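# Pull the tote out from beneath the desk

## Task

Move the tote so it ends up fully outside the desk's footprint, neither beneath it nor resting on it, and standing upright. The utility cart must also be upright at the finish, the robot itself must not topple or be left leaning, and the result only counts if it holds without the robot keeping things in place.

## Robot and tools

ROBOT. A Hello Robot Stretch 3 with a single arm: a two-wheeled base (0.33 m long, 0.34 m wide), a lift that slides up a mast, and a telescoping arm that reaches out to the robot's right side. The gripper moves forward or back only by driving the base. The base turns about a point midway between the wheels, 0.05 m behind its front edge, and cannot move sideways. With the arm pulled in and the wrist folded, a spin sweeps a 0.28 m radius; an unfolded, level wrist reaches beyond that. A loose object may occasionally get nudged by an outside force.

FRAMES. Base frame: origin on the floor between the drive wheels, x forward, y left, z up. hand_pose is reported in this frame, at the point where closed fingertips meet; with all wrist joints at zero its x axis is up, y points back along the arm toward the mast, z toward the rear. The odometry frame is the base frame as it was at the start.

TOOLS.
execute_actions: arguments "actions" (a list holding zero or one action) and optional "cameras" (list of head_camera, nav_camera, wrist_camera or all; omitted/null/["all"] gives every camera, [] gives none). An empty actions list only reports state and images. One action may contain:
- "base": exactly one of {"translate_m": d}, a relative drive of d metres from the base's last reported position, forward positive, range -1 to 1; or {"rotate_rad": d}, a relative on-the-spot turn, counter-clockwise (left) positive, range -3.2 to 3.2.
- "joints": absolute targets keyed by joint name (each a single number): lift_m 0 to 1.1 (arm height on mast); arm_m 0 to 0.52 (extension); wrist_yaw_rad -1.345 to 4.42 (0 along the arm, positive swings toward the front, 3.0 folded over the base); wrist_pitch_rad -1.57 to 0.451 (0 level, negative tips fingers down); wrist_roll_rad -2.911 to 2.911 (0 fingers side by side, level); gripper_m -0.089 to 0.179 (larger is wider; actual tip gap is 0.007 smaller when nearly closed, 0.025 smaller fully open, zero below 0.007); head_pan_rad -3.953 to 1.73 (0 forward, positive left, -1.57 looks along the arm); head_tilt_rad -1.53 to 0.419 (negative looks down).
- "contact_limits": {"arm_m": n}, an effort percentage 1 to 100 at which the arm motion halts with contact_stop (negative sign when retracting); it also caps holding force until the next action. Smaller is gentler; too small stops instantly.
Base and joint motions start together. Any out-of-range value or unknown key rejects the whole call. Joints or base left out may keep driving toward earlier targets. Each action is capped at 15 s.
wait: {"seconds": 0 to 10}; commands nothing and returns state and images.
zoom_image: {"camera": name, "region": [x0, y0, x1, y1]} pixel box, top-left origin, at most 504 by 504, on the latest full image of that camera.
finished_scene: {"scene": number}; ends the scene irreversibly and reports success. The goal must already hold stably.
If a result reports a stop, subsequent calls in that same reply are skipped.

RESULTS. base_status and joint_status describe how each motion ended: done (for the base, wheels turned the full amount even if slipping), off_target (at rest short of target, maybe still pushing), contact_stop, time_out, torque_fault. After the last three the target is dropped. Arm and lift halt on firm contact and then go slack until commanded again; a slack lift may sink under load or keep pressing. Base, wrist and head never stop on contact. A wrist servo pushed hard for several seconds shuts off for 10 s (limp). on_its_own lists uncommanded joints; "held at" is the held target, not the position. motor_effort is percent of maximum, positive toward higher joint values, peak in brackets; readings carry fixed bias and noise. Positive wheel effort pushes forward. joint_positions lists joints with tolerances: lift and arm ±0.004, yaw and roll ±0.02, pitch ±0.05, gripper ±0.004, head ±0.02. base_odometry counts wheel turns (slip included); heading -3.142 to 3.142, left positive. turned_by_wheels and turned_by_imu give the turn since the previous result. base_tilt (degrees) has forward and right positive, each with a fixed offset up to about 4. lidar_m: 12 distances from the base origin in 30-degree sectors, 1st straight ahead then counter-clockwise (4th left, 7th behind, 10th right); scan plane 0.17 m high, range 0.15 to 12 m, '-' is nothing; blind to clear objects and may miss thin legs; the mast and low-lift body block parts of sectors 5, 6, 9, 10. wrist_depth_mm (45 to 1000) and head_depth_mm (280 to 4000, sideways image) are 7x7 median-depth grids from the top left.

CAMERAS. head_camera and nav_camera move with head pan and tilt; wrist_camera rides on the gripper. Calibration data (K, distortion, T_world_to_cam) is given in the base frame and may be slightly off.

SPEED. Full base speed (0.30 m/s, 1.9 rad/s) needs lift_m under 0.30, arm_m under 0.03 and wrist_yaw_rad over 2.54; otherwise 0.10 m/s and 0.63 rad/s.

GRIPPER. Grip by commanding below the object's width; release by commanding at least 0.02 above the contact value. Neither reading nor status confirms a hold. Over-squeezing triggers a stall guard that weakens the grip; send a new value to re-squeeze.

AVOID. Fold or unfold the wrist only with lift_m 0.32 to 0.95, wrist_pitch_rad -0.4, roll near 0; once folded, the lift may go down to 0.25. With yaw below -0.4 keep pitch at -0.5 or lower. Pushing the arm into something rigid with the gripper above about 0.45 m can tip the robot, more so with raised contact limits or a repeated push. Driving while holding or pushing something immovable, or snagging furniture (especially reversing), can tip it: reverse the last move in small steps, free the gripper, and lower lift_m to around 0.2 if it stays tilted. Avoid drops, slams, hard hits and knocking over the tote or cart. Shorter robot motion time is better.

Each tool is called after "Emit:" by a JSON object that holds its "name" and its "arguments".

## Session

Emit:
{"name": "execute_actions", "arguments": {"actions": [{"joints":{"head_tilt_rad":-0.6}}]}}

Scene clock: 0.90 s.
base_odometry: x=+0.000 y=+0.000 heading=+0.000 (m, m, rad; odometry frame)
turned_by_wheels: +0.000 (rad since the last result)
turned_by_imu: +0.000 (rad since the last result)
base_tilt: forward=-1.2 right=-1.4 (deg)
lidar_m: 1.64 1.12 1.34 1.75 1.77 2.11 1.85 2.15 2.61 1.99 2.05 1.79
head_depth_mm: 1455 1610 1822 2050 1711 1405 1174 / 1421 1580 1784 2001 1720 1395 1179 / 1384 1544 1741 1990 1722 1405 1177 / 1360 1506 1692 1923 1730 1414 1179 / 1330 1458 1651 1861 1740 1406 1181 / 1303 1430 1601 1810 1746 1414 1185 / 1277 1402 1559 1755 1744 1420 1191
base_status: not commanded
joint_positions: lift_m=+0.394 arm_m=-0.003 wrist_yaw_rad=+3.137 wrist_pitch_rad=-0.473 wrist_roll_rad=-0.007 gripper_m=+0.037 head_pan_rad=+0.013 head_tilt_rad=-0.592
joint_status: all done
motor_effort: left_wheel=+0(0) right_wheel=+0(0) lift_m=+20(20) arm_m=+0(0) wrist_yaw_rad=+0(1) wrist_pitch_rad=+5(6) wrist_roll_rad=+0(0) gripper_m=+0(0) head_pan_rad=+0(0) head_tilt_rad=-4(31) (%)
hand_pose: x=-0.0203 y=+0.0750 z=+0.3948 quat_wxyz=(+0.167, +0.685, +0.165, +0.689) (m; base frame)
wrist_depth_mm: - - - - - - - / - - - - - - - / - - - - - - - / 861 865 - 892 868 879 900 / 722 716 716 718 746 736 733 / 610 608 - 619 639 633 628 / 535 540 - 573 538 556 553
pictures: head_camera (sideways: a quarter turn clockwise sets it upright), nav_camera (sideways: a quarter turn counterclockwise sets it upright), wrist_camera
camera_calibration (this result's frames):
head_camera: T_world_to_cam=[[-0.58816, 0.0292493, -0.808215, 1.08196], [0.0511437, 0.998691, -0.00107598, 0.000345519], [0.807126, -0.0419679, -0.588886, 0.722423], [0, 0, 0, 1]] pos_world=[0.0532597, -0.00167296, 1.29988]
nav_camera: T_world_to_cam=[[0.56493, 0.00270594, 0.825134, -1.03636], [0.00675194, -0.999976, -0.00134341, 0.0530128], [0.825111, 0.00633019, -0.564935, 0.68747], [0, 0, 0, 1]] pos_world=[0.0178767, 0.0514641, 1.24359]
wrist_camera: T_world_to_cam=[[0.999444, -0.0285106, 0.0173088, 0.0113885], [-0.0022433, -0.575238, -0.817983, 0.402218], [0.0332779, 0.817489, -0.574982, 0.332078], [0, 0, 0, 1]] pos_world=[-0.0215307, -0.0397742, 0.519749]
Images, in order (width x height): head_camera 896x504, nav_camera 672x504, wrist_camera 644x364.

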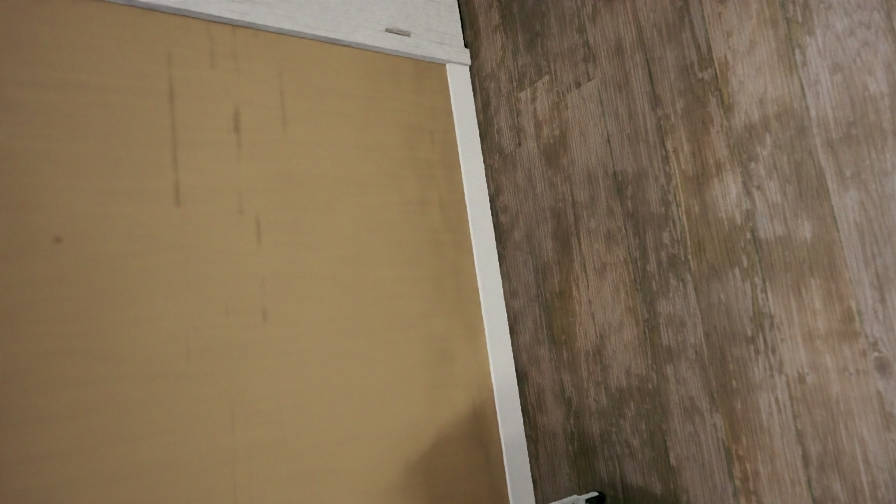

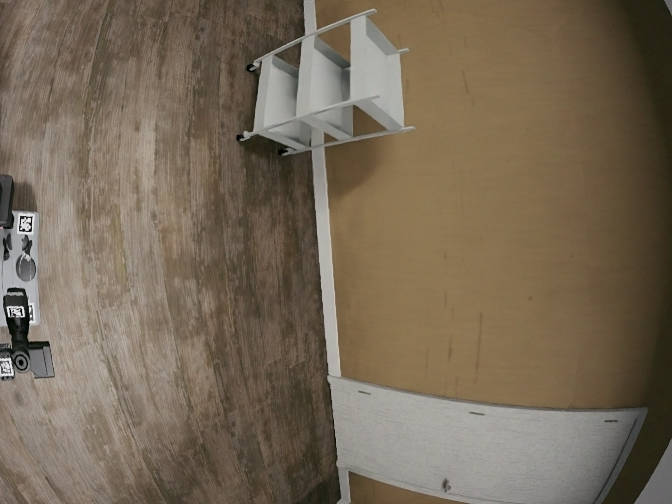

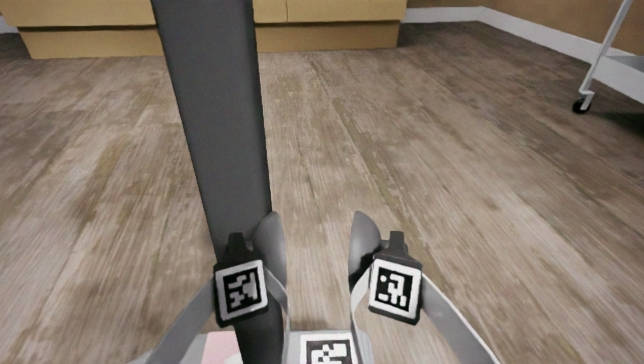

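Emit:
{"name": "execute_actions", "arguments": {"actions": [{"joints":{"head_pan_rad":-2.3}}], "cameras": ["nav_camera","head_camera"]}}

Emit:
{"name": "execute_actions", "arguments": {"actions": [{"joints":{"head_pan_rad":-3.9}}], "cameras": ["nav_camera"]}}

Scene clock: 7.93 s.
base_odometry: x=+0.000 y=+0.000 heading=+0.000 (m, m, rad; odometry frame)
turned_by_wheels: +0.000 (rad since the last result)
turned_by_imu: +0.001 (rad since the last result)
base_tilt: forward=-1.2 right=-1.5 (deg)
lidar_m: 1.64 1.12 1.34 1.75 1.76 2.11 1.85 2.14 2.61 2.00 2.05 1.80
head_depth_mm: 1773 1940 2119 2197 1728 1395 1176 / 1879 2058 2280 2236 1736 1397 1179 / 1994 2214 2466 2265 1735 1402 1186 / 2131 2365 2674 2229 1742 1401 1186 / 2294 2584 2891 2271 1727 1419 1187 / 2498 2741 2952 2230 1747 1408 1187 / 2364 2522 2746 2276 1748 1411 1183
base_status: not commanded
joint_positions: lift_m=+0.394 arm_m=-0.003 wrist_yaw_rad=+3.137 wrist_pitch_rad=-0.473 wrist_roll_rad=-0.007 gripper_m=+0.037 head_pan_rad=-2.293 head_tilt_rad=-0.593
joint_status: all done
motor_effort: left_wheel=-1(1) right_wheel=+0(0) lift_m=+20(20) arm_m=+0(0) wrist_yaw_rad=+0(1) wrist_pitch_rad=+5(5) wrist_roll_rad=+0(0) gripper_m=+0(0) head_pan_rad=-5(50) head_tilt_rad=-4(4) (%)
hand_pose: x=-0.0203 y=+0.0750 z=+0.3948 quat_wxyz=(+0.167, +0.685, +0.165, +0.689) (m; base frame)
wrist_depth_mm: - - - - - - - / - - - - - - - / - - - - - - - / 860 859 - 885 893 876 891 / 707 715 718 729 749 738 751 / 604 614 - 619 636 626 640 / 540 540 - 570 535 547 553
pictures: head_camera (sideways: a quarter turn clockwise sets it upright), nav_camera (sideways: a quarter turn counterclockwise sets it upright)
camera_calibration (this result's frames):
head_camera: T_world_to_cam=[[0.416235, 0.417018, -0.807988, 1.07553], [0.706703, -0.707509, -0.00110073, -0.00362119], [-0.572118, -0.57055, -0.589198, 0.731243], [0, 0, 0, 1]] pos_world=[-0.0267585, -0.0338685, 1.29986]
nav_camera: T_world_to_cam=[[-0.376955, -0.421211, 0.824916, -1.03033], [-0.746472, 0.665415, -0.00134106, 0.0576045], [-0.548347, -0.616282, -0.565254, 0.696263], [0, 0, 0, 1]] pos_world=[0.0364039, -0.0432245, 1.24358]
Images, in order (width x height): head_camera 896x504, nav_camera 672x504.

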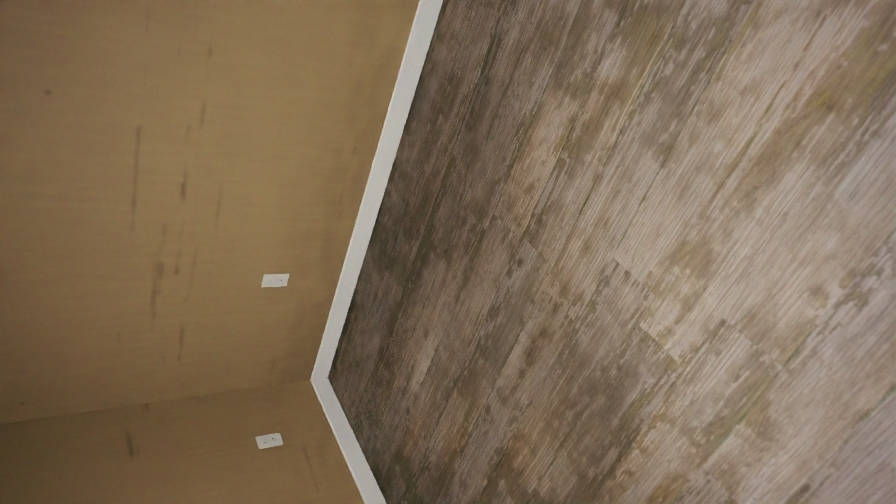

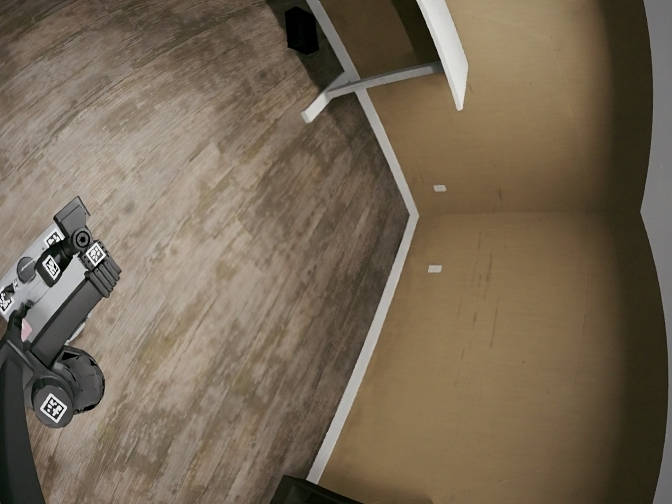

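Scene clock: 9.30 s.
base_odometry: x=+0.000 y=+0.000 heading=+0.000 (m, m, rad; odometry frame)
turned_by_wheels: +0.000 (rad since the last result)
turned_by_imu: +0.000 (rad since the last result)
base_tilt: forward=-1.2 right=-1.5 (deg)
lidar_m: 1.64 1.12 1.34 1.75 1.77 2.10 1.84 2.15 2.62 1.99 2.05 1.80
head_depth_mm: - - - - - - 1157 / - - - - - - - / 2213 1908 2011 2189 1748 1393 - / 2354 2591 2845 2242 1737 1414 1184 / 2499 2836 3017 2257 1738 1407 1183 / 2398 2600 2763 2267 1717 1429 1186 / 2175 2303 2477 2265 1753 1416 1195
base_status: not commanded
joint_positions: lift_m=+0.394 arm_m=-0.003 wrist_yaw_rad=+3.137 wrist_pitch_rad=-0.473 wrist_roll_rad=-0.007 gripper_m=+0.037 head_pan_rad=-3.893 head_tilt_rad=-0.593
joint_status: all done
motor_effort: left_wheel=-1(1) right_wheel=+0(0) lift_m=+20(21) arm_m=+0(0) wrist_yaw_rad=-1(0) wrist_pitch_rad=+6(5) wrist_roll_rad=+0(1) gripper_m=+0(1) head_pan_rad=-4(50) head_tilt_rad=-3(4) (%)
hand_pose: x=-0.0203 y=+0.0750 z=+0.3948 quat_wxyz=(+0.167, +0.685, +0.165, +0.689) (m; base frame)
wrist_depth_mm: - - - - - - - / - - - - - - - / - - - - - - - / 875 866 - 887 885 894 888 / 721 714 722 717 743 746 736 / 606 617 - 620 648 628 629 / 541 544 - 570 542 552 553
pictures: nav_camera (sideways: a quarter turn counterclockwise sets it upright)
camera_calibration (this result's frames):
nav_camera: T_world_to_cam=[[-0.410051, 0.389112, 0.824894, -1.0301], [0.686922, 0.72673, -0.00134083, 0.0488604], [-0.599997, 0.566088, -0.565286, 0.696619], [0, 0, 0, 1]] pos_world=[-0.0379891, -0.0290307, 1.24358]
Images, in order (width x height): nav_camera 672x504.

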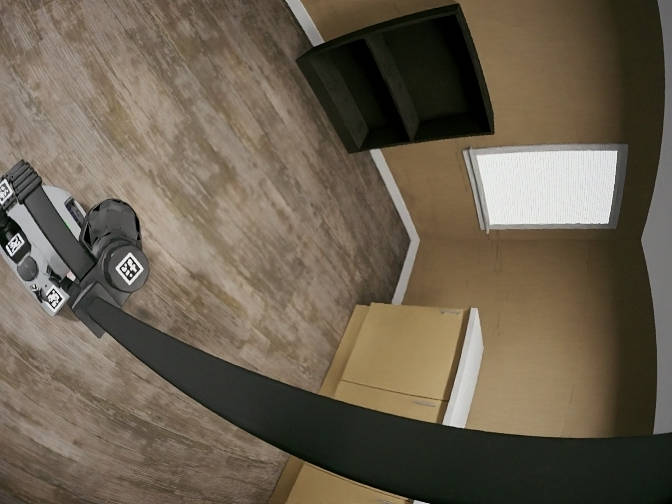

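Desk is to the right. Turn toward it.

Emit:
{"name": "execute_actions", "arguments": {"actions": [{"base":{"rotate_rad":-1.5},"joints":{"head_pan_rad":0,"lift_m":0.27}}], "cameras": ["nav_camera","head_camera"]}}

Emit:
{"name": "execute_actions", "arguments": {"actions": [{"base":{"translate_m":0.8},"joints":{"head_tilt_rad":-0.85}}], "cameras": ["nav_camera","head_camera"]}}

Scene clock: 15.60 s.
base_odometry: x=+0.000 y=+0.000 heading=-1.500 (m, m, rad; odometry frame)
turned_by_wheels: -1.500 (rad since the last result)
turned_by_imu: -1.505 (rad since the last result)
base_tilt: forward=-1.1 right=-1.5 (deg)
lidar_m: 2.00 2.05 1.74 1.64 1.25 1.85 1.75 1.79 2.10 1.85 2.16 2.55
head_depth_mm: 2068 2327 2609 2230 1715 1397 1176 / 2036 2232 2539 2238 1717 1394 1175 / 2000 1971 2424 2166 1724 1395 1183 / 1983 2004 2463 2247 1736 1406 1181 / 1934 2034 2389 2202 1733 1413 1185 / 1898 2016 2345 2278 1731 1407 1186 / 1867 1973 2308 2275 1760 1418 1188
base_status: done
joint_positions: lift_m=+0.270 arm_m=-0.003 wrist_yaw_rad=+3.137 wrist_pitch_rad=-0.474 wrist_roll_rad=-0.007 gripper_m=+0.037 head_pan_rad=-0.007 head_tilt_rad=-0.593
joint_status: all done
motor_effort: left_wheel=+3(10) right_wheel=-4(9) lift_m=+15(18) arm_m=+0(0) wrist_yaw_rad=+0(1) wrist_pitch_rad=+6(6) wrist_roll_rad=+0(0) gripper_m=+0(0) head_pan_rad=+4(51) head_tilt_rad=-3(4) (%)
hand_pose: x=-0.0203 y=+0.0749 z=+0.2706 quat_wxyz=(+0.167, +0.685, +0.165, +0.689) (m; base frame)
wrist_depth_mm: 967 - - - - - - / - - - - - - - / 819 816 - 821 842 862 845 / 657 664 - 659 661 683 682 / 540 540 548 557 568 566 560 / 471 - - - 491 477 480 / - - - - 410 416 420
pictures: head_camera (sideways: a quarter turn clockwise sets it upright), nav_camera (sideways: a quarter turn counterclockwise sets it upright)
camera_calibration (this result's frames):
head_camera: T_world_to_cam=[[-0.588363, 0.0410283, -0.807555, 1.0811], [0.0711317, 0.997466, -0.00114774, 0.000317013], [0.805462, -0.0581181, -0.589791, 0.72361], [0, 0, 0, 1]] pos_world=[0.0532145, -0.00261702, 1.29983]
nav_camera: T_world_to_cam=[[0.565797, -0.0086144, 0.8245, -1.03554], [-0.0132762, -0.999911, -0.00133659, 0.0531261], [0.824438, -0.01019, -0.565861, 0.688678], [0, 0, 0, 1]] pos_world=[0.0188395, 0.0512184, 1.24357]
Images, in order (width x height): head_camera 896x504, nav_camera 672x504.

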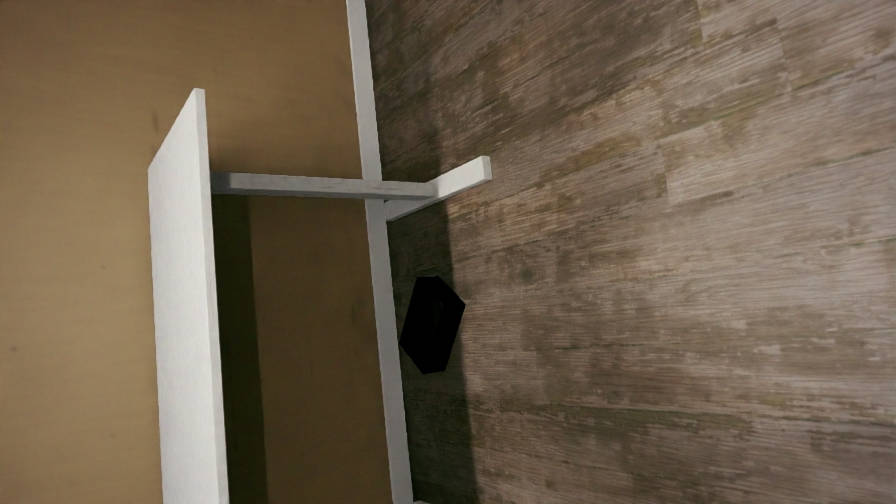

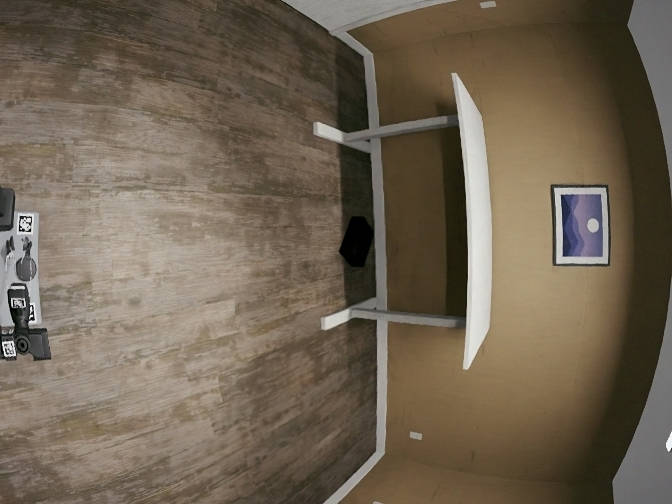

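Scene clock: 20.03 s.
base_odometry: x=+0.057 y=-0.798 heading=-1.500 (m, m, rad; odometry frame)
turned_by_wheels: +0.000 (rad since the last result)
turned_by_imu: +0.002 (rad since the last result)
base_tilt: forward=-1.1 right=-1.5 (deg)
lidar_m: 1.59 1.36 1.79 1.69 1.74 1.67 2.55 2.61 2.06 2.06 2.11 1.22
head_depth_mm: 992 1673 1947 1691 1429 1238 1090 / 994 1179 1880 1677 1429 1239 1091 / 998 1617 1853 1638 1433 1236 1091 / 995 1568 1881 1651 1420 1238 1083 / 1001 806 1823 1669 1438 1236 1091 / 995 810 1789 1661 1421 1243 1093 / 1004 810 1746 1695 1432 1232 1095
base_status: done
joint_positions: lift_m=+0.270 arm_m=-0.003 wrist_yaw_rad=+3.137 wrist_pitch_rad=-0.474 wrist_roll_rad=-0.007 gripper_m=+0.037 head_pan_rad=-0.007 head_tilt_rad=-0.840
joint_status: all done
motor_effort: left_wheel=+3(10) right_wheel=-4(7) lift_m=+15(15) arm_m=+0(0) wrist_yaw_rad=+0(0) wrist_pitch_rad=+6(6) wrist_roll_rad=+0(0) gripper_m=+1(0) head_pan_rad=+5(5) head_tilt_rad=-5(23) (%)
hand_pose: x=-0.0203 y=+0.0749 z=+0.2706 quat_wxyz=(+0.167, +0.685, +0.165, +0.689) (m; base frame)
wrist_depth_mm: - - - - - - - / - - - - - - - / 806 829 - 835 850 854 873 / 647 661 - 658 665 677 673 / 546 543 541 559 568 563 565 / 471 - - - 492 477 479 / - - - - 415 416 414
pictures: head_camera (sideways: a quarter turn clockwise sets it upright), nav_camera (sideways: a quarter turn counterclockwise sets it upright)
camera_calibration (this result's frames):
head_camera: T_world_to_cam=[[-0.767931, 0.0420755, -0.639149, 0.862713], [0.068592, 0.997504, -0.0167465, 0.0206374], [0.636849, -0.0567007, -0.768901, 0.957601], [0, 0, 0, 1]] pos_world=[0.0512412, -0.00258838, 1.28805]
nav_camera: T_world_to_cam=[[0.750188, -0.009702, 0.661153, -0.823768], [-0.013099, -0.999914, 0.000189865, 0.0511376], [0.661094, -0.00880286, -0.750251, 0.929518], [0, 0, 0, 1]] pos_world=[0.00415195, 0.0513234, 1.242]
Images, in order (width x height): head_camera 896x504, nav_camera 672x504.

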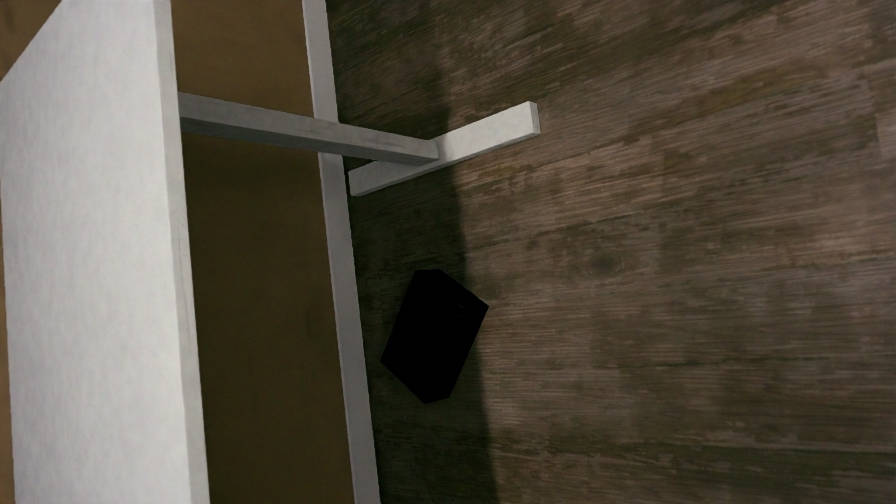

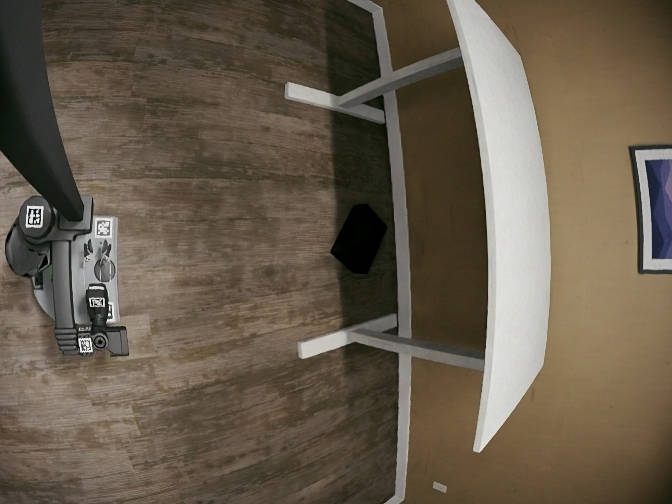

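Emit:
{"name": "execute_actions", "arguments": {"actions": [{"base":{"translate_m":0.33}}], "cameras": []}}

Emit:
{"name": "execute_actions", "arguments": {"actions": [{"base":{"rotate_rad":1.7},"joints":{"head_pan_rad":-1.57,"head_tilt_rad":-1.0}}], "cameras": []}}

Emit:
{"name": "execute_actions", "arguments": {"actions": [{"joints":{"lift_m":0.4,"wrist_pitch_rad":-0.4}}], "cameras": []}}

Emit:
{"name": "execute_actions", "arguments": {"actions": [{"joints":{"wrist_yaw_rad":0}}], "cameras": []}}

Emit:
{"name": "execute_actions", "arguments": {"actions": [{"joints":{"wrist_pitch_rad":-1.1,"arm_m":0.3,"gripper_m":0.0}}]}}

Scene clock: 36.23 s.
base_odometry: x=+0.080 y=-1.127 heading=-1.500 (m, m, rad; odometry frame)
turned_by_wheels: +0.000 (rad since the last result)
turned_by_imu: +0.002 (rad since the last result)
base_tilt: forward=-1.2 right=-1.4 (deg)
lidar_m: 1.26 1.29 1.12 1.70 1.76 1.95 2.88 2.78 2.17 2.04 1.96 0.90
head_depth_mm: 991 704 583 1689 1439 1231 1085 / 997 705 582 1341 1409 1237 1089 / 1000 704 566 1689 1430 1235 1090 / 998 706 563 1670 1433 1230 1094 / 999 704 564 1633 1402 1236 1094 / 983 706 546 1633 1412 1235 1091 / 964 708 546 1621 1429 1233 1096
base_status: done
joint_positions: lift_m=+0.270 arm_m=-0.003 wrist_yaw_rad=+3.137 wrist_pitch_rad=-0.474 wrist_roll_rad=-0.007 gripper_m=+0.037 head_pan_rad=-0.007 head_tilt_rad=-0.841
joint_status: not commanded
motor_effort: left_wheel=+2(10) right_wheel=-4(9) lift_m=+15(15) arm_m=+0(0) wrist_yaw_rad=+0(1) wrist_pitch_rad=+5(6) wrist_roll_rad=+0(0) gripper_m=+0(0) head_pan_rad=+4(5) head_tilt_rad=-5(5) (%)
hand_pose: x=-0.0203 y=+0.0749 z=+0.2706 quat_wxyz=(+0.167, +0.685, +0.165, +0.689) (m; base frame)
wrist_depth_mm: - - - - - - - / - - - - - - 977 / 810 823 - 843 848 860 869 / 643 660 - 688 670 689 674 / 545 546 546 563 571 549 561 / 476 - - - 490 479 478 / - - - - 412 410 420
pictures: none
No camera images: the call's "cameras" was empty. Leave "cameras" out to get every camera's image.

Scene clock: 38.50 s.
base_odometry: x=+0.080 y=-1.127 heading=+0.200 (m, m, rad; odometry frame)
turned_by_wheels: +1.700 (rad since the last result)
turned_by_imu: +1.706 (rad since the last result)
base_tilt: forward=-1.2 right=-1.5 (deg)
lidar_m: 1.70 1.82 1.95 2.87 2.72 2.09 2.04 1.72 0.91 1.26 1.12 1.75
head_depth_mm: 662 539 1187 1463 1307 1196 1076 / 664 538 1628 1474 1324 1190 - / 661 537 1640 1500 1329 1200 - / 661 536 1628 1498 1328 1222 - / 661 536 1621 1472 1321 1181 1071 / 658 534 1625 1511 1329 1180 1073 / 655 534 1628 1508 1317 1181 1066
base_status: done
joint_positions: lift_m=+0.270 arm_m=-0.003 wrist_yaw_rad=+3.137 wrist_pitch_rad=-0.474 wrist_roll_rad=-0.007 gripper_m=+0.037 head_pan_rad=-1.563 head_tilt_rad=-0.988
joint_status: all done
motor_effort: left_wheel=-4(9) right_wheel=+4(13) lift_m=+15(15) arm_m=+0(0) wrist_yaw_rad=-1(0) wrist_pitch_rad=+6(5) wrist_roll_rad=+0(0) gripper_m=+1(1) head_pan_rad=-5(51) head_tilt_rad=-6(20) (%)
hand_pose: x=-0.0203 y=+0.0749 z=+0.2706 quat_wxyz=(+0.167, +0.685, +0.165, +0.689) (m; base frame)
wrist_depth_mm: - - - - - - - / - - - - - - - / 824 831 - 845 843 848 890 / 648 659 - 667 679 673 682 / 546 542 549 560 567 553 562 / 471 - - - 487 473 477 / - - - - 411 417 419
pictures: none
No camera images: the call's "cameras" was empty. Leave "cameras" out to get every camera's image.

Scene clock: 40.50 s.
base_odometry: x=+0.080 y=-1.127 heading=+0.200 (m, m, rad; odometry frame)
turned_by_wheels: +0.000 (rad since the last result)
turned_by_imu: +0.000 (rad since the last result)
base_tilt: forward=-1.1 right=-1.5 (deg)
lidar_m: 1.70 1.82 1.94 2.87 2.71 2.09 2.04 1.72 0.90 1.26 1.12 1.75
head_depth_mm: 663 539 1190 1449 1312 1191 1080 / 662 538 1637 1477 1328 1186 - / 662 537 1620 1502 1325 1223 - / 660 536 1619 1478 1325 1223 - / 658 536 1631 1471 1322 1185 1067 / 656 534 1625 1499 1321 1182 1064 / 656 534 1610 1493 1322 1190 1067
base_status: not commanded
joint_positions: lift_m=+0.400 arm_m=-0.003 wrist_yaw_rad=+3.137 wrist_pitch_rad=-0.422 wrist_roll_rad=-0.007 gripper_m=+0.037 head_pan_rad=-1.563 head_tilt_rad=-0.988
joint_status: all done
motor_effort: left_wheel=-3(4) right_wheel=+4(4) lift_m=+25(27) arm_m=+0(0) wrist_yaw_rad=-1(0) wrist_pitch_rad=+10(9) wrist_roll_rad=+0(0) gripper_m=+0(0) head_pan_rad=-4(4) head_tilt_rad=-6(6) (%)
hand_pose: x=-0.0202 y=+0.0818 z=+0.4115 quat_wxyz=(+0.149, +0.689, +0.147, +0.694) (m; base frame)
wrist_depth_mm: - - - - - - - / - - - - - - - / - - - - - - - / 965 938 - 981 968 - 982 / 777 774 - 770 803 786 805 / 655 664 - 656 689 673 669 / 572 568 554 582 563 571 581
pictures: none
No camera images: the call's "cameras" was empty. Leave "cameras" out to get every camera's image.

Scene clock: 43.07 s.
base_odometry: x=+0.080 y=-1.127 heading=+0.200 (m, m, rad; odometry frame)
turned_by_wheels: +0.000 (rad since the last result)
turned_by_imu: +0.001 (rad since the last result)
base_tilt: forward=-1.2 right=-1.5 (deg)
lidar_m: 1.70 1.82 1.94 2.87 2.71 2.09 2.04 1.71 0.91 1.26 1.12 1.75
head_depth_mm: 664 539 1184 1459 1306 1188 1077 / 661 536 1633 1476 1326 1198 - / 661 538 1630 1513 1324 1220 - / 662 536 1644 1489 1342 1188 - / 659 536 1632 1473 1329 1181 1070 / 657 534 1615 1499 1325 1186 1075 / 655 534 1632 1504 1327 1184 1073
base_status: not commanded
joint_positions: lift_m=+0.400 arm_m=-0.003 wrist_yaw_rad=+0.002 wrist_pitch_rad=-0.422 wrist_roll_rad=-0.007 gripper_m=+0.037 head_pan_rad=-1.563 head_tilt_rad=-0.988
joint_status: all done
motor_effort: left_wheel=-4(4) right_wheel=+4(4) lift_m=+25(25) arm_m=+0(0) wrist_yaw_rad=-2(1) wrist_pitch_rad=+10(10) wrist_roll_rad=+0(0) gripper_m=+0(0) head_pan_rad=-5(4) head_tilt_rad=-6(6) (%)
hand_pose: x=-0.0211 y=-0.3660 z=+0.4115 quat_wxyz=(+0.694, +0.149, -0.689, -0.147) (m; base frame)
wrist_depth_mm: 959 940 951 954 928 957 537 / - - - - - - 600 / - - - - - - - / 898 947 901 885 999 832 - / 771 770 784 720 806 745 805 / 651 661 - 653 682 651 671 / 562 562 552 570 565 577 551
pictures: none
No camera images: the call's "cameras" was empty. Leave "cameras" out to get every camera's image.

Scene clock: 46.50 s.
base_odometry: x=+0.080 y=-1.127 heading=+0.200 (m, m, rad; odometry frame)
turned_by_wheels: +0.000 (rad since the last result)
turned_by_imu: +0.001 (rad since the last result)
base_tilt: forward=-1.2 right=-1.5 (deg)
lidar_m: 1.70 1.82 1.94 2.88 2.71 2.09 2.04 1.71 0.91 1.26 1.12 1.75
head_depth_mm: 661 538 1187 1454 1306 1191 1072 / 664 538 1633 1472 1331 1194 - / 660 537 1633 1531 1327 1190 - / 662 537 1611 1521 1309 1192 - / 657 536 1633 1465 1323 1187 1068 / 658 535 1628 1501 1325 1179 1074 / 653 534 1628 1506 1319 1186 1068
base_status: not commanded
joint_positions: lift_m=+0.400 arm_m=+0.300 wrist_yaw_rad=+0.000 wrist_pitch_rad=-1.101 wrist_roll_rad=-0.007 gripper_m=+0.000 head_pan_rad=-1.563 head_tilt_rad=-0.988
joint_status: all done
motor_effort: left_wheel=-4(4) right_wheel=+4(4) lift_m=+24(25) arm_m=+4(5) wrist_yaw_rad=-1(2) wrist_pitch_rad=+0(10) wrist_roll_rad=+0(0) gripper_m=-2(88) head_pan_rad=-4(4) head_tilt_rad=-6(6) (%)
hand_pose: x=-0.0216 y=-0.5392 z=+0.2990 quat_wxyz=(+0.605, +0.371, -0.600, -0.369) (m; base frame)
wrist_depth_mm: 550 559 556 570 563 589 549 / 526 527 518 544 544 553 517 / 501 503 512 510 516 523 507 / 472 484 480 489 495 501 491 / 458 462 466 472 473 478 471 / 434 438 444 - 451 458 451 / 418 419 429 426 430 435 440
pictures: head_camera (sideways: a quarter turn clockwise sets it upright), nav_camera (sideways: a quarter turn counterclockwise sets it upright), wrist_camera
camera_calibration (this result's frames):
head_camera: T_world_to_cam=[[0.030161, 0.854243, -0.518999, 0.701311], [0.998377, -0.0508386, -0.0256579, 0.0265634], [-0.0483033, -0.517383, -0.85439, 1.07292], [0, 0, 0, 1]] pos_world=[0.0041531, -0.0426282, 1.28135]
nav_camera: T_world_to_cam=[[0.00197591, -0.839465, 0.54341, -0.665799], [-0.999998, -0.00163897, 0.00110423, 0.0559674], [-0.00003633, -0.543411, -0.839467, 1.04955], [0, 0, 0, 1]] pos_world=[0.057321, 0.0115115, 1.2428]
wrist_camera: T_world_to_cam=[[-0.999551, 0.00983513, 0.0282865, -0.0289385], [0.000129895, 0.945949, -0.324314, 0.643226], [-0.0299472, -0.324165, -0.945526, 0.272999], [0, 0, 0, 1]] pos_world=[-0.0208335, -0.519678, 0.467554]
Images, in order (width x height): head_camera 896x504, nav_camera 672x504, wrist_camera 644x364.

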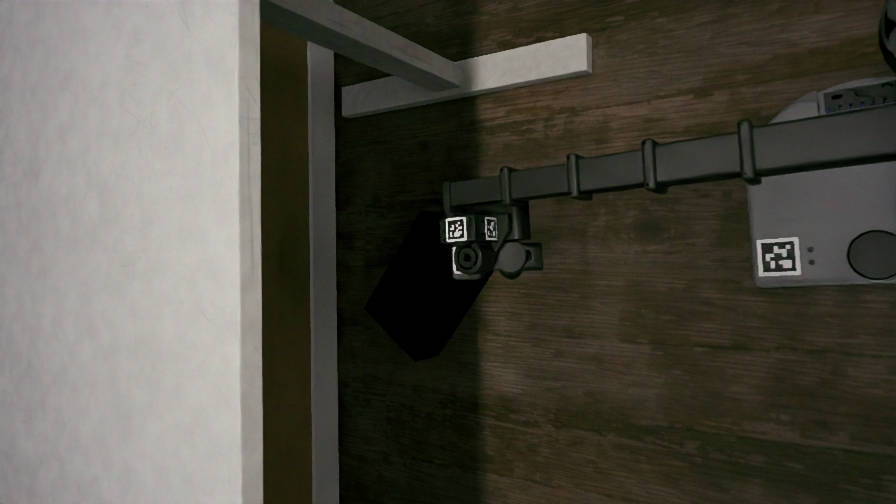

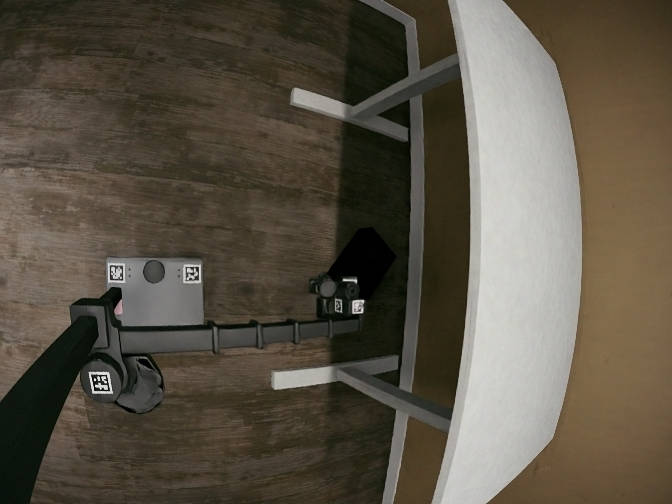

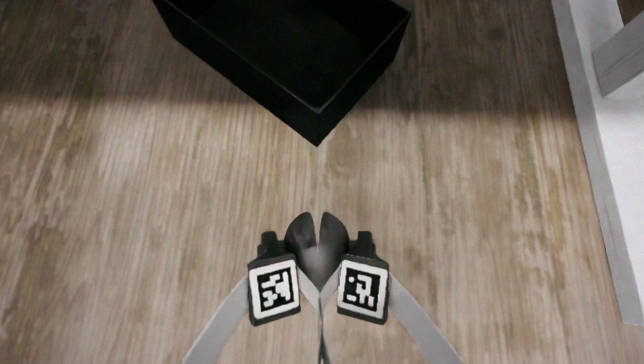

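Emit:
{"name": "execute_actions", "arguments": {"actions": [{"joints":{"wrist_pitch_rad":-0.8,"arm_m":0.52,"lift_m":0.25}}], "cameras": ["wrist_camera"]}}

Emit:
{"name": "execute_actions", "arguments": {"actions": [{"joints":{"lift_m":0.11}}], "cameras": ["wrist_camera","nav_camera"]}}

Scene clock: 55.90 s.
base_odometry: x=+0.080 y=-1.127 heading=+0.200 (m, m, rad; odometry frame)
turned_by_wheels: +0.000 (rad since the last result)
turned_by_imu: +0.001 (rad since the last result)
base_tilt: forward=-1.2 right=-1.5 (deg)
lidar_m: 1.70 1.82 1.94 2.87 2.72 2.09 2.04 1.71 0.90 1.26 1.12 1.75
head_depth_mm: 663 539 1197 1444 1309 1184 1080 / 660 537 1634 1480 1330 1184 - / 659 537 1638 1509 1326 1197 - / 659 535 1629 1411 1335 1196 - / 659 536 1638 1473 1319 1185 1066 / 657 534 1623 1503 1322 1180 1072 / 655 533 1622 1507 1325 1176 1067
base_status: not commanded
joint_positions: lift_m=+0.250 arm_m=+0.517 wrist_yaw_rad=+0.000 wrist_pitch_rad=-0.816 wrist_roll_rad=-0.007 gripper_m=+0.000 head_pan_rad=-1.563 head_tilt_rad=-0.988
joint_status: all done
joint sent to its limit — the command would take arm_m past its upper limit, so that joint was sent only as far as its limit.
motor_effort: left_wheel=-4(4) right_wheel=+4(4) lift_m=+15(23) arm_m=+4(5) wrist_yaw_rad=+0(0) wrist_pitch_rad=+7(8) wrist_roll_rad=+0(0) gripper_m=-2(2) head_pan_rad=-4(4) head_tilt_rad=-6(6) (%)
hand_pose: x=-0.0216 y=-0.8198 z=+0.1858 quat_wxyz=(+0.651, +0.282, -0.647, -0.280) (m; base frame)
wrist_depth_mm: 532 532 528 529 527 530 522 / 500 503 509 512 523 528 519 / 442 356 404 372 462 464 467 / 387 354 404 386 352 419 422 / 358 354 365 380 339 371 381 / 330 330 335 - 338 347 348 / 306 307 306 310 310 318 319
pictures: wrist_camera
camera_calibration (this result's frames):
wrist_camera: T_world_to_cam=[[-0.999554, 0.0171767, 0.0244326, -0.0162179], [-0.0000699496, 0.816719, -0.577036, 0.812932], [-0.0298661, -0.57678, -0.816353, -0.156122], [0, 0, 0, 1]] pos_world=[-0.0208165, -0.753707, 0.342036]
Images, in order (width x height): wrist_camera 644x364.

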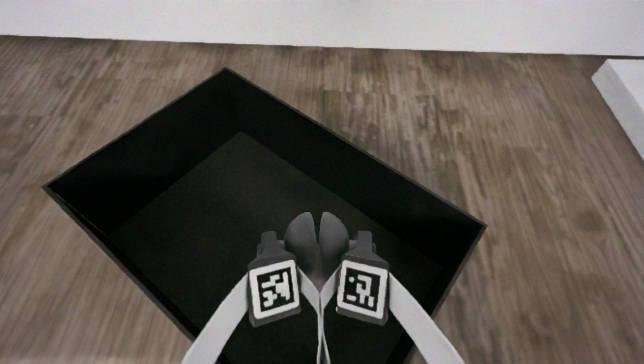

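Scene clock: 58.00 s.
base_odometry: x=+0.080 y=-1.127 heading=+0.200 (m, m, rad; odometry frame)
turned_by_wheels: +0.000 (rad since the last result)
turned_by_imu: +0.000 (rad since the last result)
base_tilt: forward=-1.2 right=-1.5 (deg)
lidar_m: 1.70 1.82 1.94 2.87 2.72 2.10 2.04 1.71 0.90 1.26 1.12 1.76
head_depth_mm: 662 538 1184 1460 1315 1189 1076 / 659 537 1632 1465 1333 1186 - / 661 536 1638 1498 1329 1196 - / 660 536 1627 1504 1324 1194 - / 660 537 1626 1473 1326 1185 1075 / 655 534 1624 1499 1322 1181 1069 / 656 534 1613 1491 1325 1177 1069
base_status: not commanded
joint_positions: lift_m=+0.110 arm_m=+0.517 wrist_yaw_rad=+0.000 wrist_pitch_rad=-0.816 wrist_roll_rad=-0.007 gripper_m=+0.000 head_pan_rad=-1.563 head_tilt_rad=-0.988
joint_status: all done
motor_effort: left_wheel=-4(4) right_wheel=+4(4) lift_m=+15(15) arm_m=+4(4) wrist_yaw_rad=+0(0) wrist_pitch_rad=+7(7) wrist_roll_rad=+0(0) gripper_m=-2(2) head_pan_rad=-4(4) head_tilt_rad=-6(6) (%)
hand_pose: x=-0.0216 y=-0.8198 z=+0.0458 quat_wxyz=(+0.651, +0.282, -0.647, -0.280) (m; base frame)
wrist_depth_mm: 226 268 302 239 196 353 359 / 242 281 294 276 217 181 297 / 250 258 261 262 248 200 181 / 229 232 234 236 238 222 241 / 161 210 213 222 217 171 222 / 189 188 195 - 198 133 204 / 180 121 180 180 178 116 188
pictures: nav_camera (sideways: a quarter turn counterclockwise sets it upright), wrist_camera
camera_calibration (this result's frames):
nav_camera: T_world_to_cam=[[0.00197571, -0.839465, 0.54341, -0.665799], [-0.999998, -0.00163873, 0.00110423, 0.0559674], [-0.0000364588, -0.543411, -0.839467, 1.04955], [0, 0, 0, 1]] pos_world=[0.057321, 0.0115115, 1.2428]
wrist_camera: T_world_to_cam=[[-0.999554, 0.0171767, 0.0244326, -0.0127971], [-0.0000699948, 0.816719, -0.577036, 0.73215], [-0.0298661, -0.57678, -0.816354, -0.270419], [0, 0, 0, 1]] pos_world=[-0.0208165, -0.753713, 0.202032]
Images, in order (width x height): nav_camera 672x504, wrist_camera 644x364.

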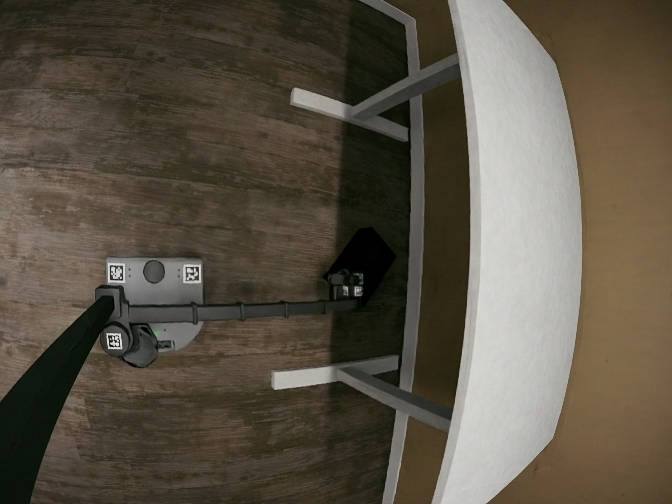

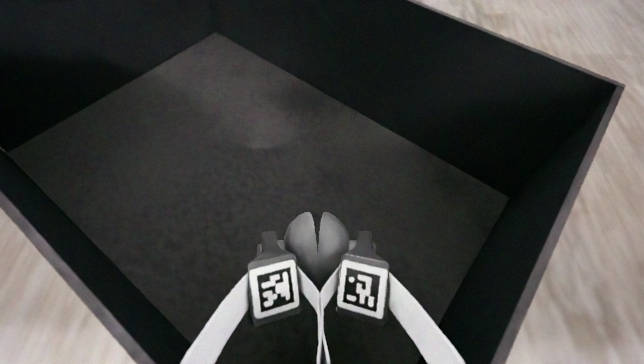

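Inside. Steepen, pull, then swing with base.

Emit:
{"name": "execute_actions", "arguments": {"actions": [{"joints":{"wrist_pitch_rad":-1.4,"lift_m":0.165}}], "cameras": []}}

Emit:
{"name": "execute_actions", "arguments": {"actions": [{"joints":{"arm_m":0.2}}], "cameras": ["nav_camera"]}}

Emit:
{"name": "execute_actions", "arguments": {"actions": [{"base":{"rotate_rad":2.2}}], "cameras": ["nav_camera","wrist_camera"]}}

Scene clock: 64.07 s.
base_odometry: x=+0.080 y=-1.127 heading=+0.200 (m, m, rad; odometry frame)
turned_by_wheels: +0.000 (rad since the last result)
turned_by_imu: +0.001 (rad since the last result)
base_tilt: forward=-1.2 right=-1.4 (deg)
lidar_m: 1.70 1.82 1.94 2.87 2.72 2.09 2.04 1.72 0.91 1.26 1.12 1.75
head_depth_mm: 662 539 1188 1458 1308 1187 1075 / 662 538 1625 1481 1325 1185 - / 658 538 1633 1497 1325 1196 - / 660 537 1623 1503 1338 1192 - / 658 536 1626 1478 1321 1194 1074 / 657 534 1606 1500 1323 1194 1070 / 656 534 1634 1507 1322 1183 1068
base_status: not commanded
joint_positions: lift_m=+0.165 arm_m=+0.517 wrist_yaw_rad=-0.001 wrist_pitch_rad=-1.393 wrist_roll_rad=-0.007 gripper_m=+0.000 head_pan_rad=-1.563 head_tilt_rad=-0.988
joint_status: all done
motor_effort: left_wheel=-3(5) right_wheel=+2(6) lift_m=+25(26) arm_m=+1(4) wrist_yaw_rad=+0(0) wrist_pitch_rad=-3(14) wrist_roll_rad=+0(0) gripper_m=-2(1) head_pan_rad=-5(4) head_tilt_rad=-6(6) (%)
hand_pose: x=-0.0216 y=-0.6836 z=+0.0470 quat_wxyz=(+0.544, +0.455, -0.540, -0.453) (m; base frame)
wrist_depth_mm: 203 204 206 209 211 193 153 / 176 205 206 208 209 212 160 / 132 204 205 208 210 202 130 / 204 146 205 208 209 146 217 / 204 125 186 207 179 129 217 / 204 205 126 - 127 215 217 / 204 206 123 146 126 214 216
pictures: none
No camera images: the call's "cameras" was empty. Leave "cameras" out to get every camera's image.

Scene clock: 67.60 s.
base_odometry: x=+0.080 y=-1.127 heading=+0.200 (m, m, rad; odometry frame)
turned_by_wheels: +0.000 (rad since the last result)
turned_by_imu: +0.001 (rad since the last result)
base_tilt: forward=-1.2 right=-1.5 (deg)
lidar_m: 1.70 1.82 1.94 2.87 2.71 2.10 2.04 1.71 0.90 1.26 1.12 1.76
head_depth_mm: 664 539 1191 1450 1312 1187 1072 / 661 539 1643 1484 1331 1183 - / 664 537 1631 1505 1355 1205 - / 658 538 1635 1506 1336 1186 - / 659 535 1616 1507 1297 1188 1071 / 657 535 1615 1503 1331 1184 1078 / 657 534 1620 1500 1329 1181 1063
base_status: not commanded
joint_positions: lift_m=+0.165 arm_m=+0.200 wrist_yaw_rad=+0.000 wrist_pitch_rad=-1.393 wrist_roll_rad=-0.007 gripper_m=+0.000 head_pan_rad=-1.563 head_tilt_rad=-0.988
joint_status: all done
motor_effort: left_wheel=-2(2) right_wheel=+2(2) lift_m=+25(25) arm_m=-4(5) wrist_yaw_rad=-1(0) wrist_pitch_rad=-3(3) wrist_roll_rad=+0(0) gripper_m=-2(2) head_pan_rad=-3(4) head_tilt_rad=-6(6) (%)
hand_pose: x=-0.0216 y=-0.3669 z=+0.0470 quat_wxyz=(+0.544, +0.455, -0.540, -0.452) (m; base frame)
wrist_depth_mm: 150 206 207 209 211 199 153 / 126 200 208 210 211 213 168 / 206 147 206 209 211 213 168 / 204 137 206 209 210 183 131 / 205 206 170 208 196 131 218 / 205 207 122 - 132 214 217 / 205 206 128 144 128 215 217
pictures: nav_camera (sideways: a quarter turn counterclockwise sets it upright)
camera_calibration (this result's frames):
nav_camera: T_world_to_cam=[[0.0019744, -0.839465, 0.54341, -0.665799], [-0.999998, -0.00163718, 0.00110423, 0.0559674], [-0.0000373017, -0.543411, -0.839467, 1.04955], [0, 0, 0, 1]] pos_world=[0.057321, 0.0115114, 1.2428]
Images, in order (width x height): nav_camera 672x504.

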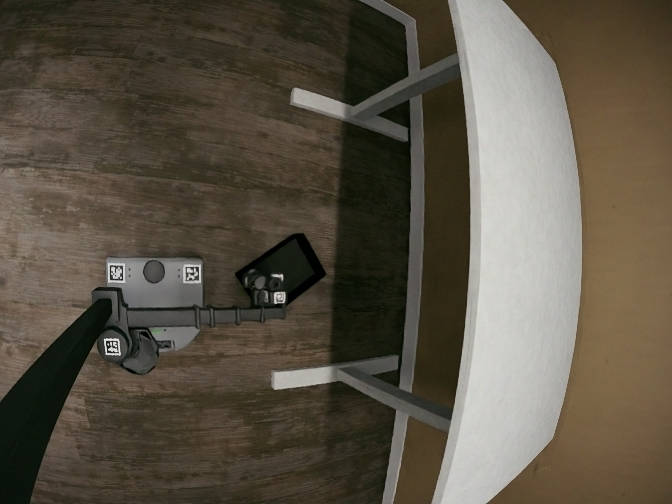

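Scene clock: 72.03 s.
base_odometry: x=+0.080 y=-1.127 heading=+2.400 (m, m, rad; odometry frame)
turned_by_wheels: +2.200 (rad since the last result)
turned_by_imu: +2.210 (rad since the last result)
base_tilt: forward=-1.2 right=-1.5 (deg)
lidar_m: 2.22 2.06 2.04 1.58 1.27 1.26 1.12 1.72 1.70 1.89 1.94 2.88
head_depth_mm: 1543 1778 1735 1508 1325 1188 1076 / 1636 1920 1747 1510 1322 1179 - / 1751 1961 1729 1504 1345 1202 - / 1888 2066 1717 1515 1351 1182 - / 2047 2059 1731 1501 1330 1192 1071 / 2077 2041 1740 1489 1318 1183 1071 / 1873 1962 1739 1503 1329 1185 1071
base_status: done
joint_positions: lift_m=+0.165 arm_m=+0.200 wrist_yaw_rad=+0.000 wrist_pitch_rad=-1.397 wrist_roll_rad=-0.007 gripper_m=+0.000 head_pan_rad=-1.563 head_tilt_rad=-0.988
joint_status: not commanded
motor_effort: left_wheel=-4(9) right_wheel=+5(12) lift_m=+25(25) arm_m=-3(4) wrist_yaw_rad=-1(1) wrist_pitch_rad=-1(4) wrist_roll_rad=+0(0) gripper_m=-2(2) head_pan_rad=-4(3) head_tilt_rad=-6(6) (%)
hand_pose: x=-0.0216 y=-0.3656 z=+0.0469 quat_wxyz=(+0.543, +0.456, -0.539, -0.454) (m; base frame)
wrist_depth_mm: 205 208 210 212 215 216 219 / 207 207 211 212 213 217 218 / 205 208 209 211 213 216 216 / 206 208 210 211 214 214 217 / 205 207 187 118 210 212 213 / 204 207 208 - 210 212 214 / 204 206 160 208 209 211 215
pictures: nav_camera (sideways: a quarter turn counterclockwise sets it upright), wrist_camera
camera_calibration (this result's frames):
nav_camera: T_world_to_cam=[[0.00193928, -0.839465, 0.54341, -0.665799], [-0.999998, -0.00159534, 0.00110423, 0.0559674], [-0.0000600394, -0.543411, -0.839467, 1.04955], [0, 0, 0, 1]] pos_world=[0.0573215, 0.0115093, 1.2428]
wrist_camera: T_world_to_cam=[[-0.999551, 0.00114962, 0.0299424, -0.0267707], [0.000129901, 0.999421, -0.0340358, 0.403208], [-0.0299642, -0.0340166, -0.998972, 0.199436], [0, 0, 0, 1]] pos_world=[-0.0208351, -0.39616, 0.213756]
Images, in order (width x height): nav_camera 672x504, wrist_camera 644x364.

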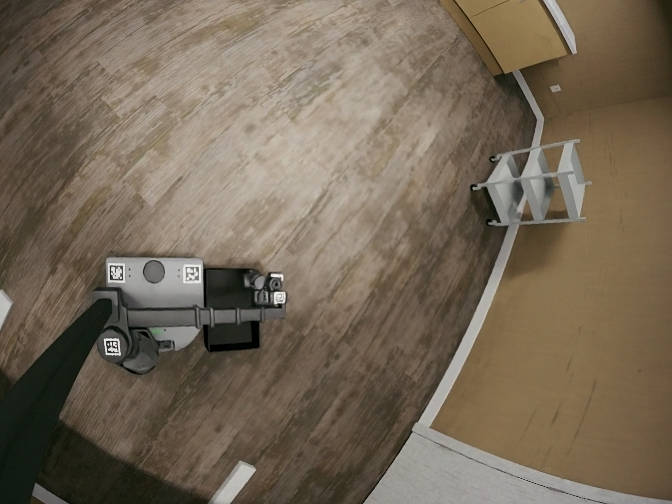

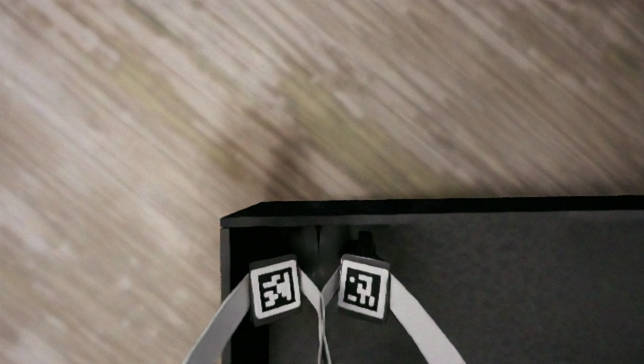

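Emit:
{"name": "execute_actions", "arguments": {"actions": [{"joints":{"lift_m":0.3}}], "cameras": []}}

Emit:
{"name": "finished_scene", "arguments": {"scene": 1}}

Scene clock: 77.63 s.
base_odometry: x=+0.080 y=-1.127 heading=+2.400 (m, m, rad; odometry frame)
turned_by_wheels: +0.000 (rad since the last result)
turned_by_imu: +0.001 (rad since the last result)
base_tilt: forward=-1.1 right=-1.5 (deg)
lidar_m: 2.22 2.06 2.04 1.57 1.27 1.26 1.12 1.72 1.70 1.89 1.94 2.87
head_depth_mm: 1548 1793 1750 1504 1333 1186 1073 / 1645 1903 1746 1516 1327 1186 - / 1749 1973 1744 1505 1345 1201 - / 1875 2031 1734 1503 1378 1200 - / 2048 2039 1729 1488 1323 1186 1071 / 2072 2030 1739 1505 1326 1179 1062 / 1888 1972 1737 1506 1309 1179 1069
base_status: not commanded
joint_positions: lift_m=+0.300 arm_m=+0.200 wrist_yaw_rad=+0.000 wrist_pitch_rad=-1.397 wrist_roll_rad=-0.007 gripper_m=+0.000 head_pan_rad=-1.563 head_tilt_rad=-0.988
joint_status: all done
motor_effort: left_wheel=-4(4) right_wheel=+5(5) lift_m=+25(26) arm_m=-3(3) wrist_yaw_rad=-1(1) wrist_pitch_rad=-1(1) wrist_roll_rad=+0(0) gripper_m=-2(2) head_pan_rad=-3(6) head_tilt_rad=-6(5) (%)
hand_pose: x=-0.0216 y=-0.3656 z=+0.1819 quat_wxyz=(+0.543, +0.456, -0.539, -0.454) (m; base frame)
wrist_depth_mm: 342 343 345 347 355 355 359 / 339 341 341 347 352 355 357 / 338 341 344 349 347 354 360 / 337 341 344 345 351 352 356 / 336 341 342 344 349 353 320 / 336 339 345 - 351 352 320 / 336 338 345 343 345 348 324
pictures: none
No camera images: the call's "cameras" was empty. Leave "cameras" out to get every camera's image.

The scene is finished: the task was done.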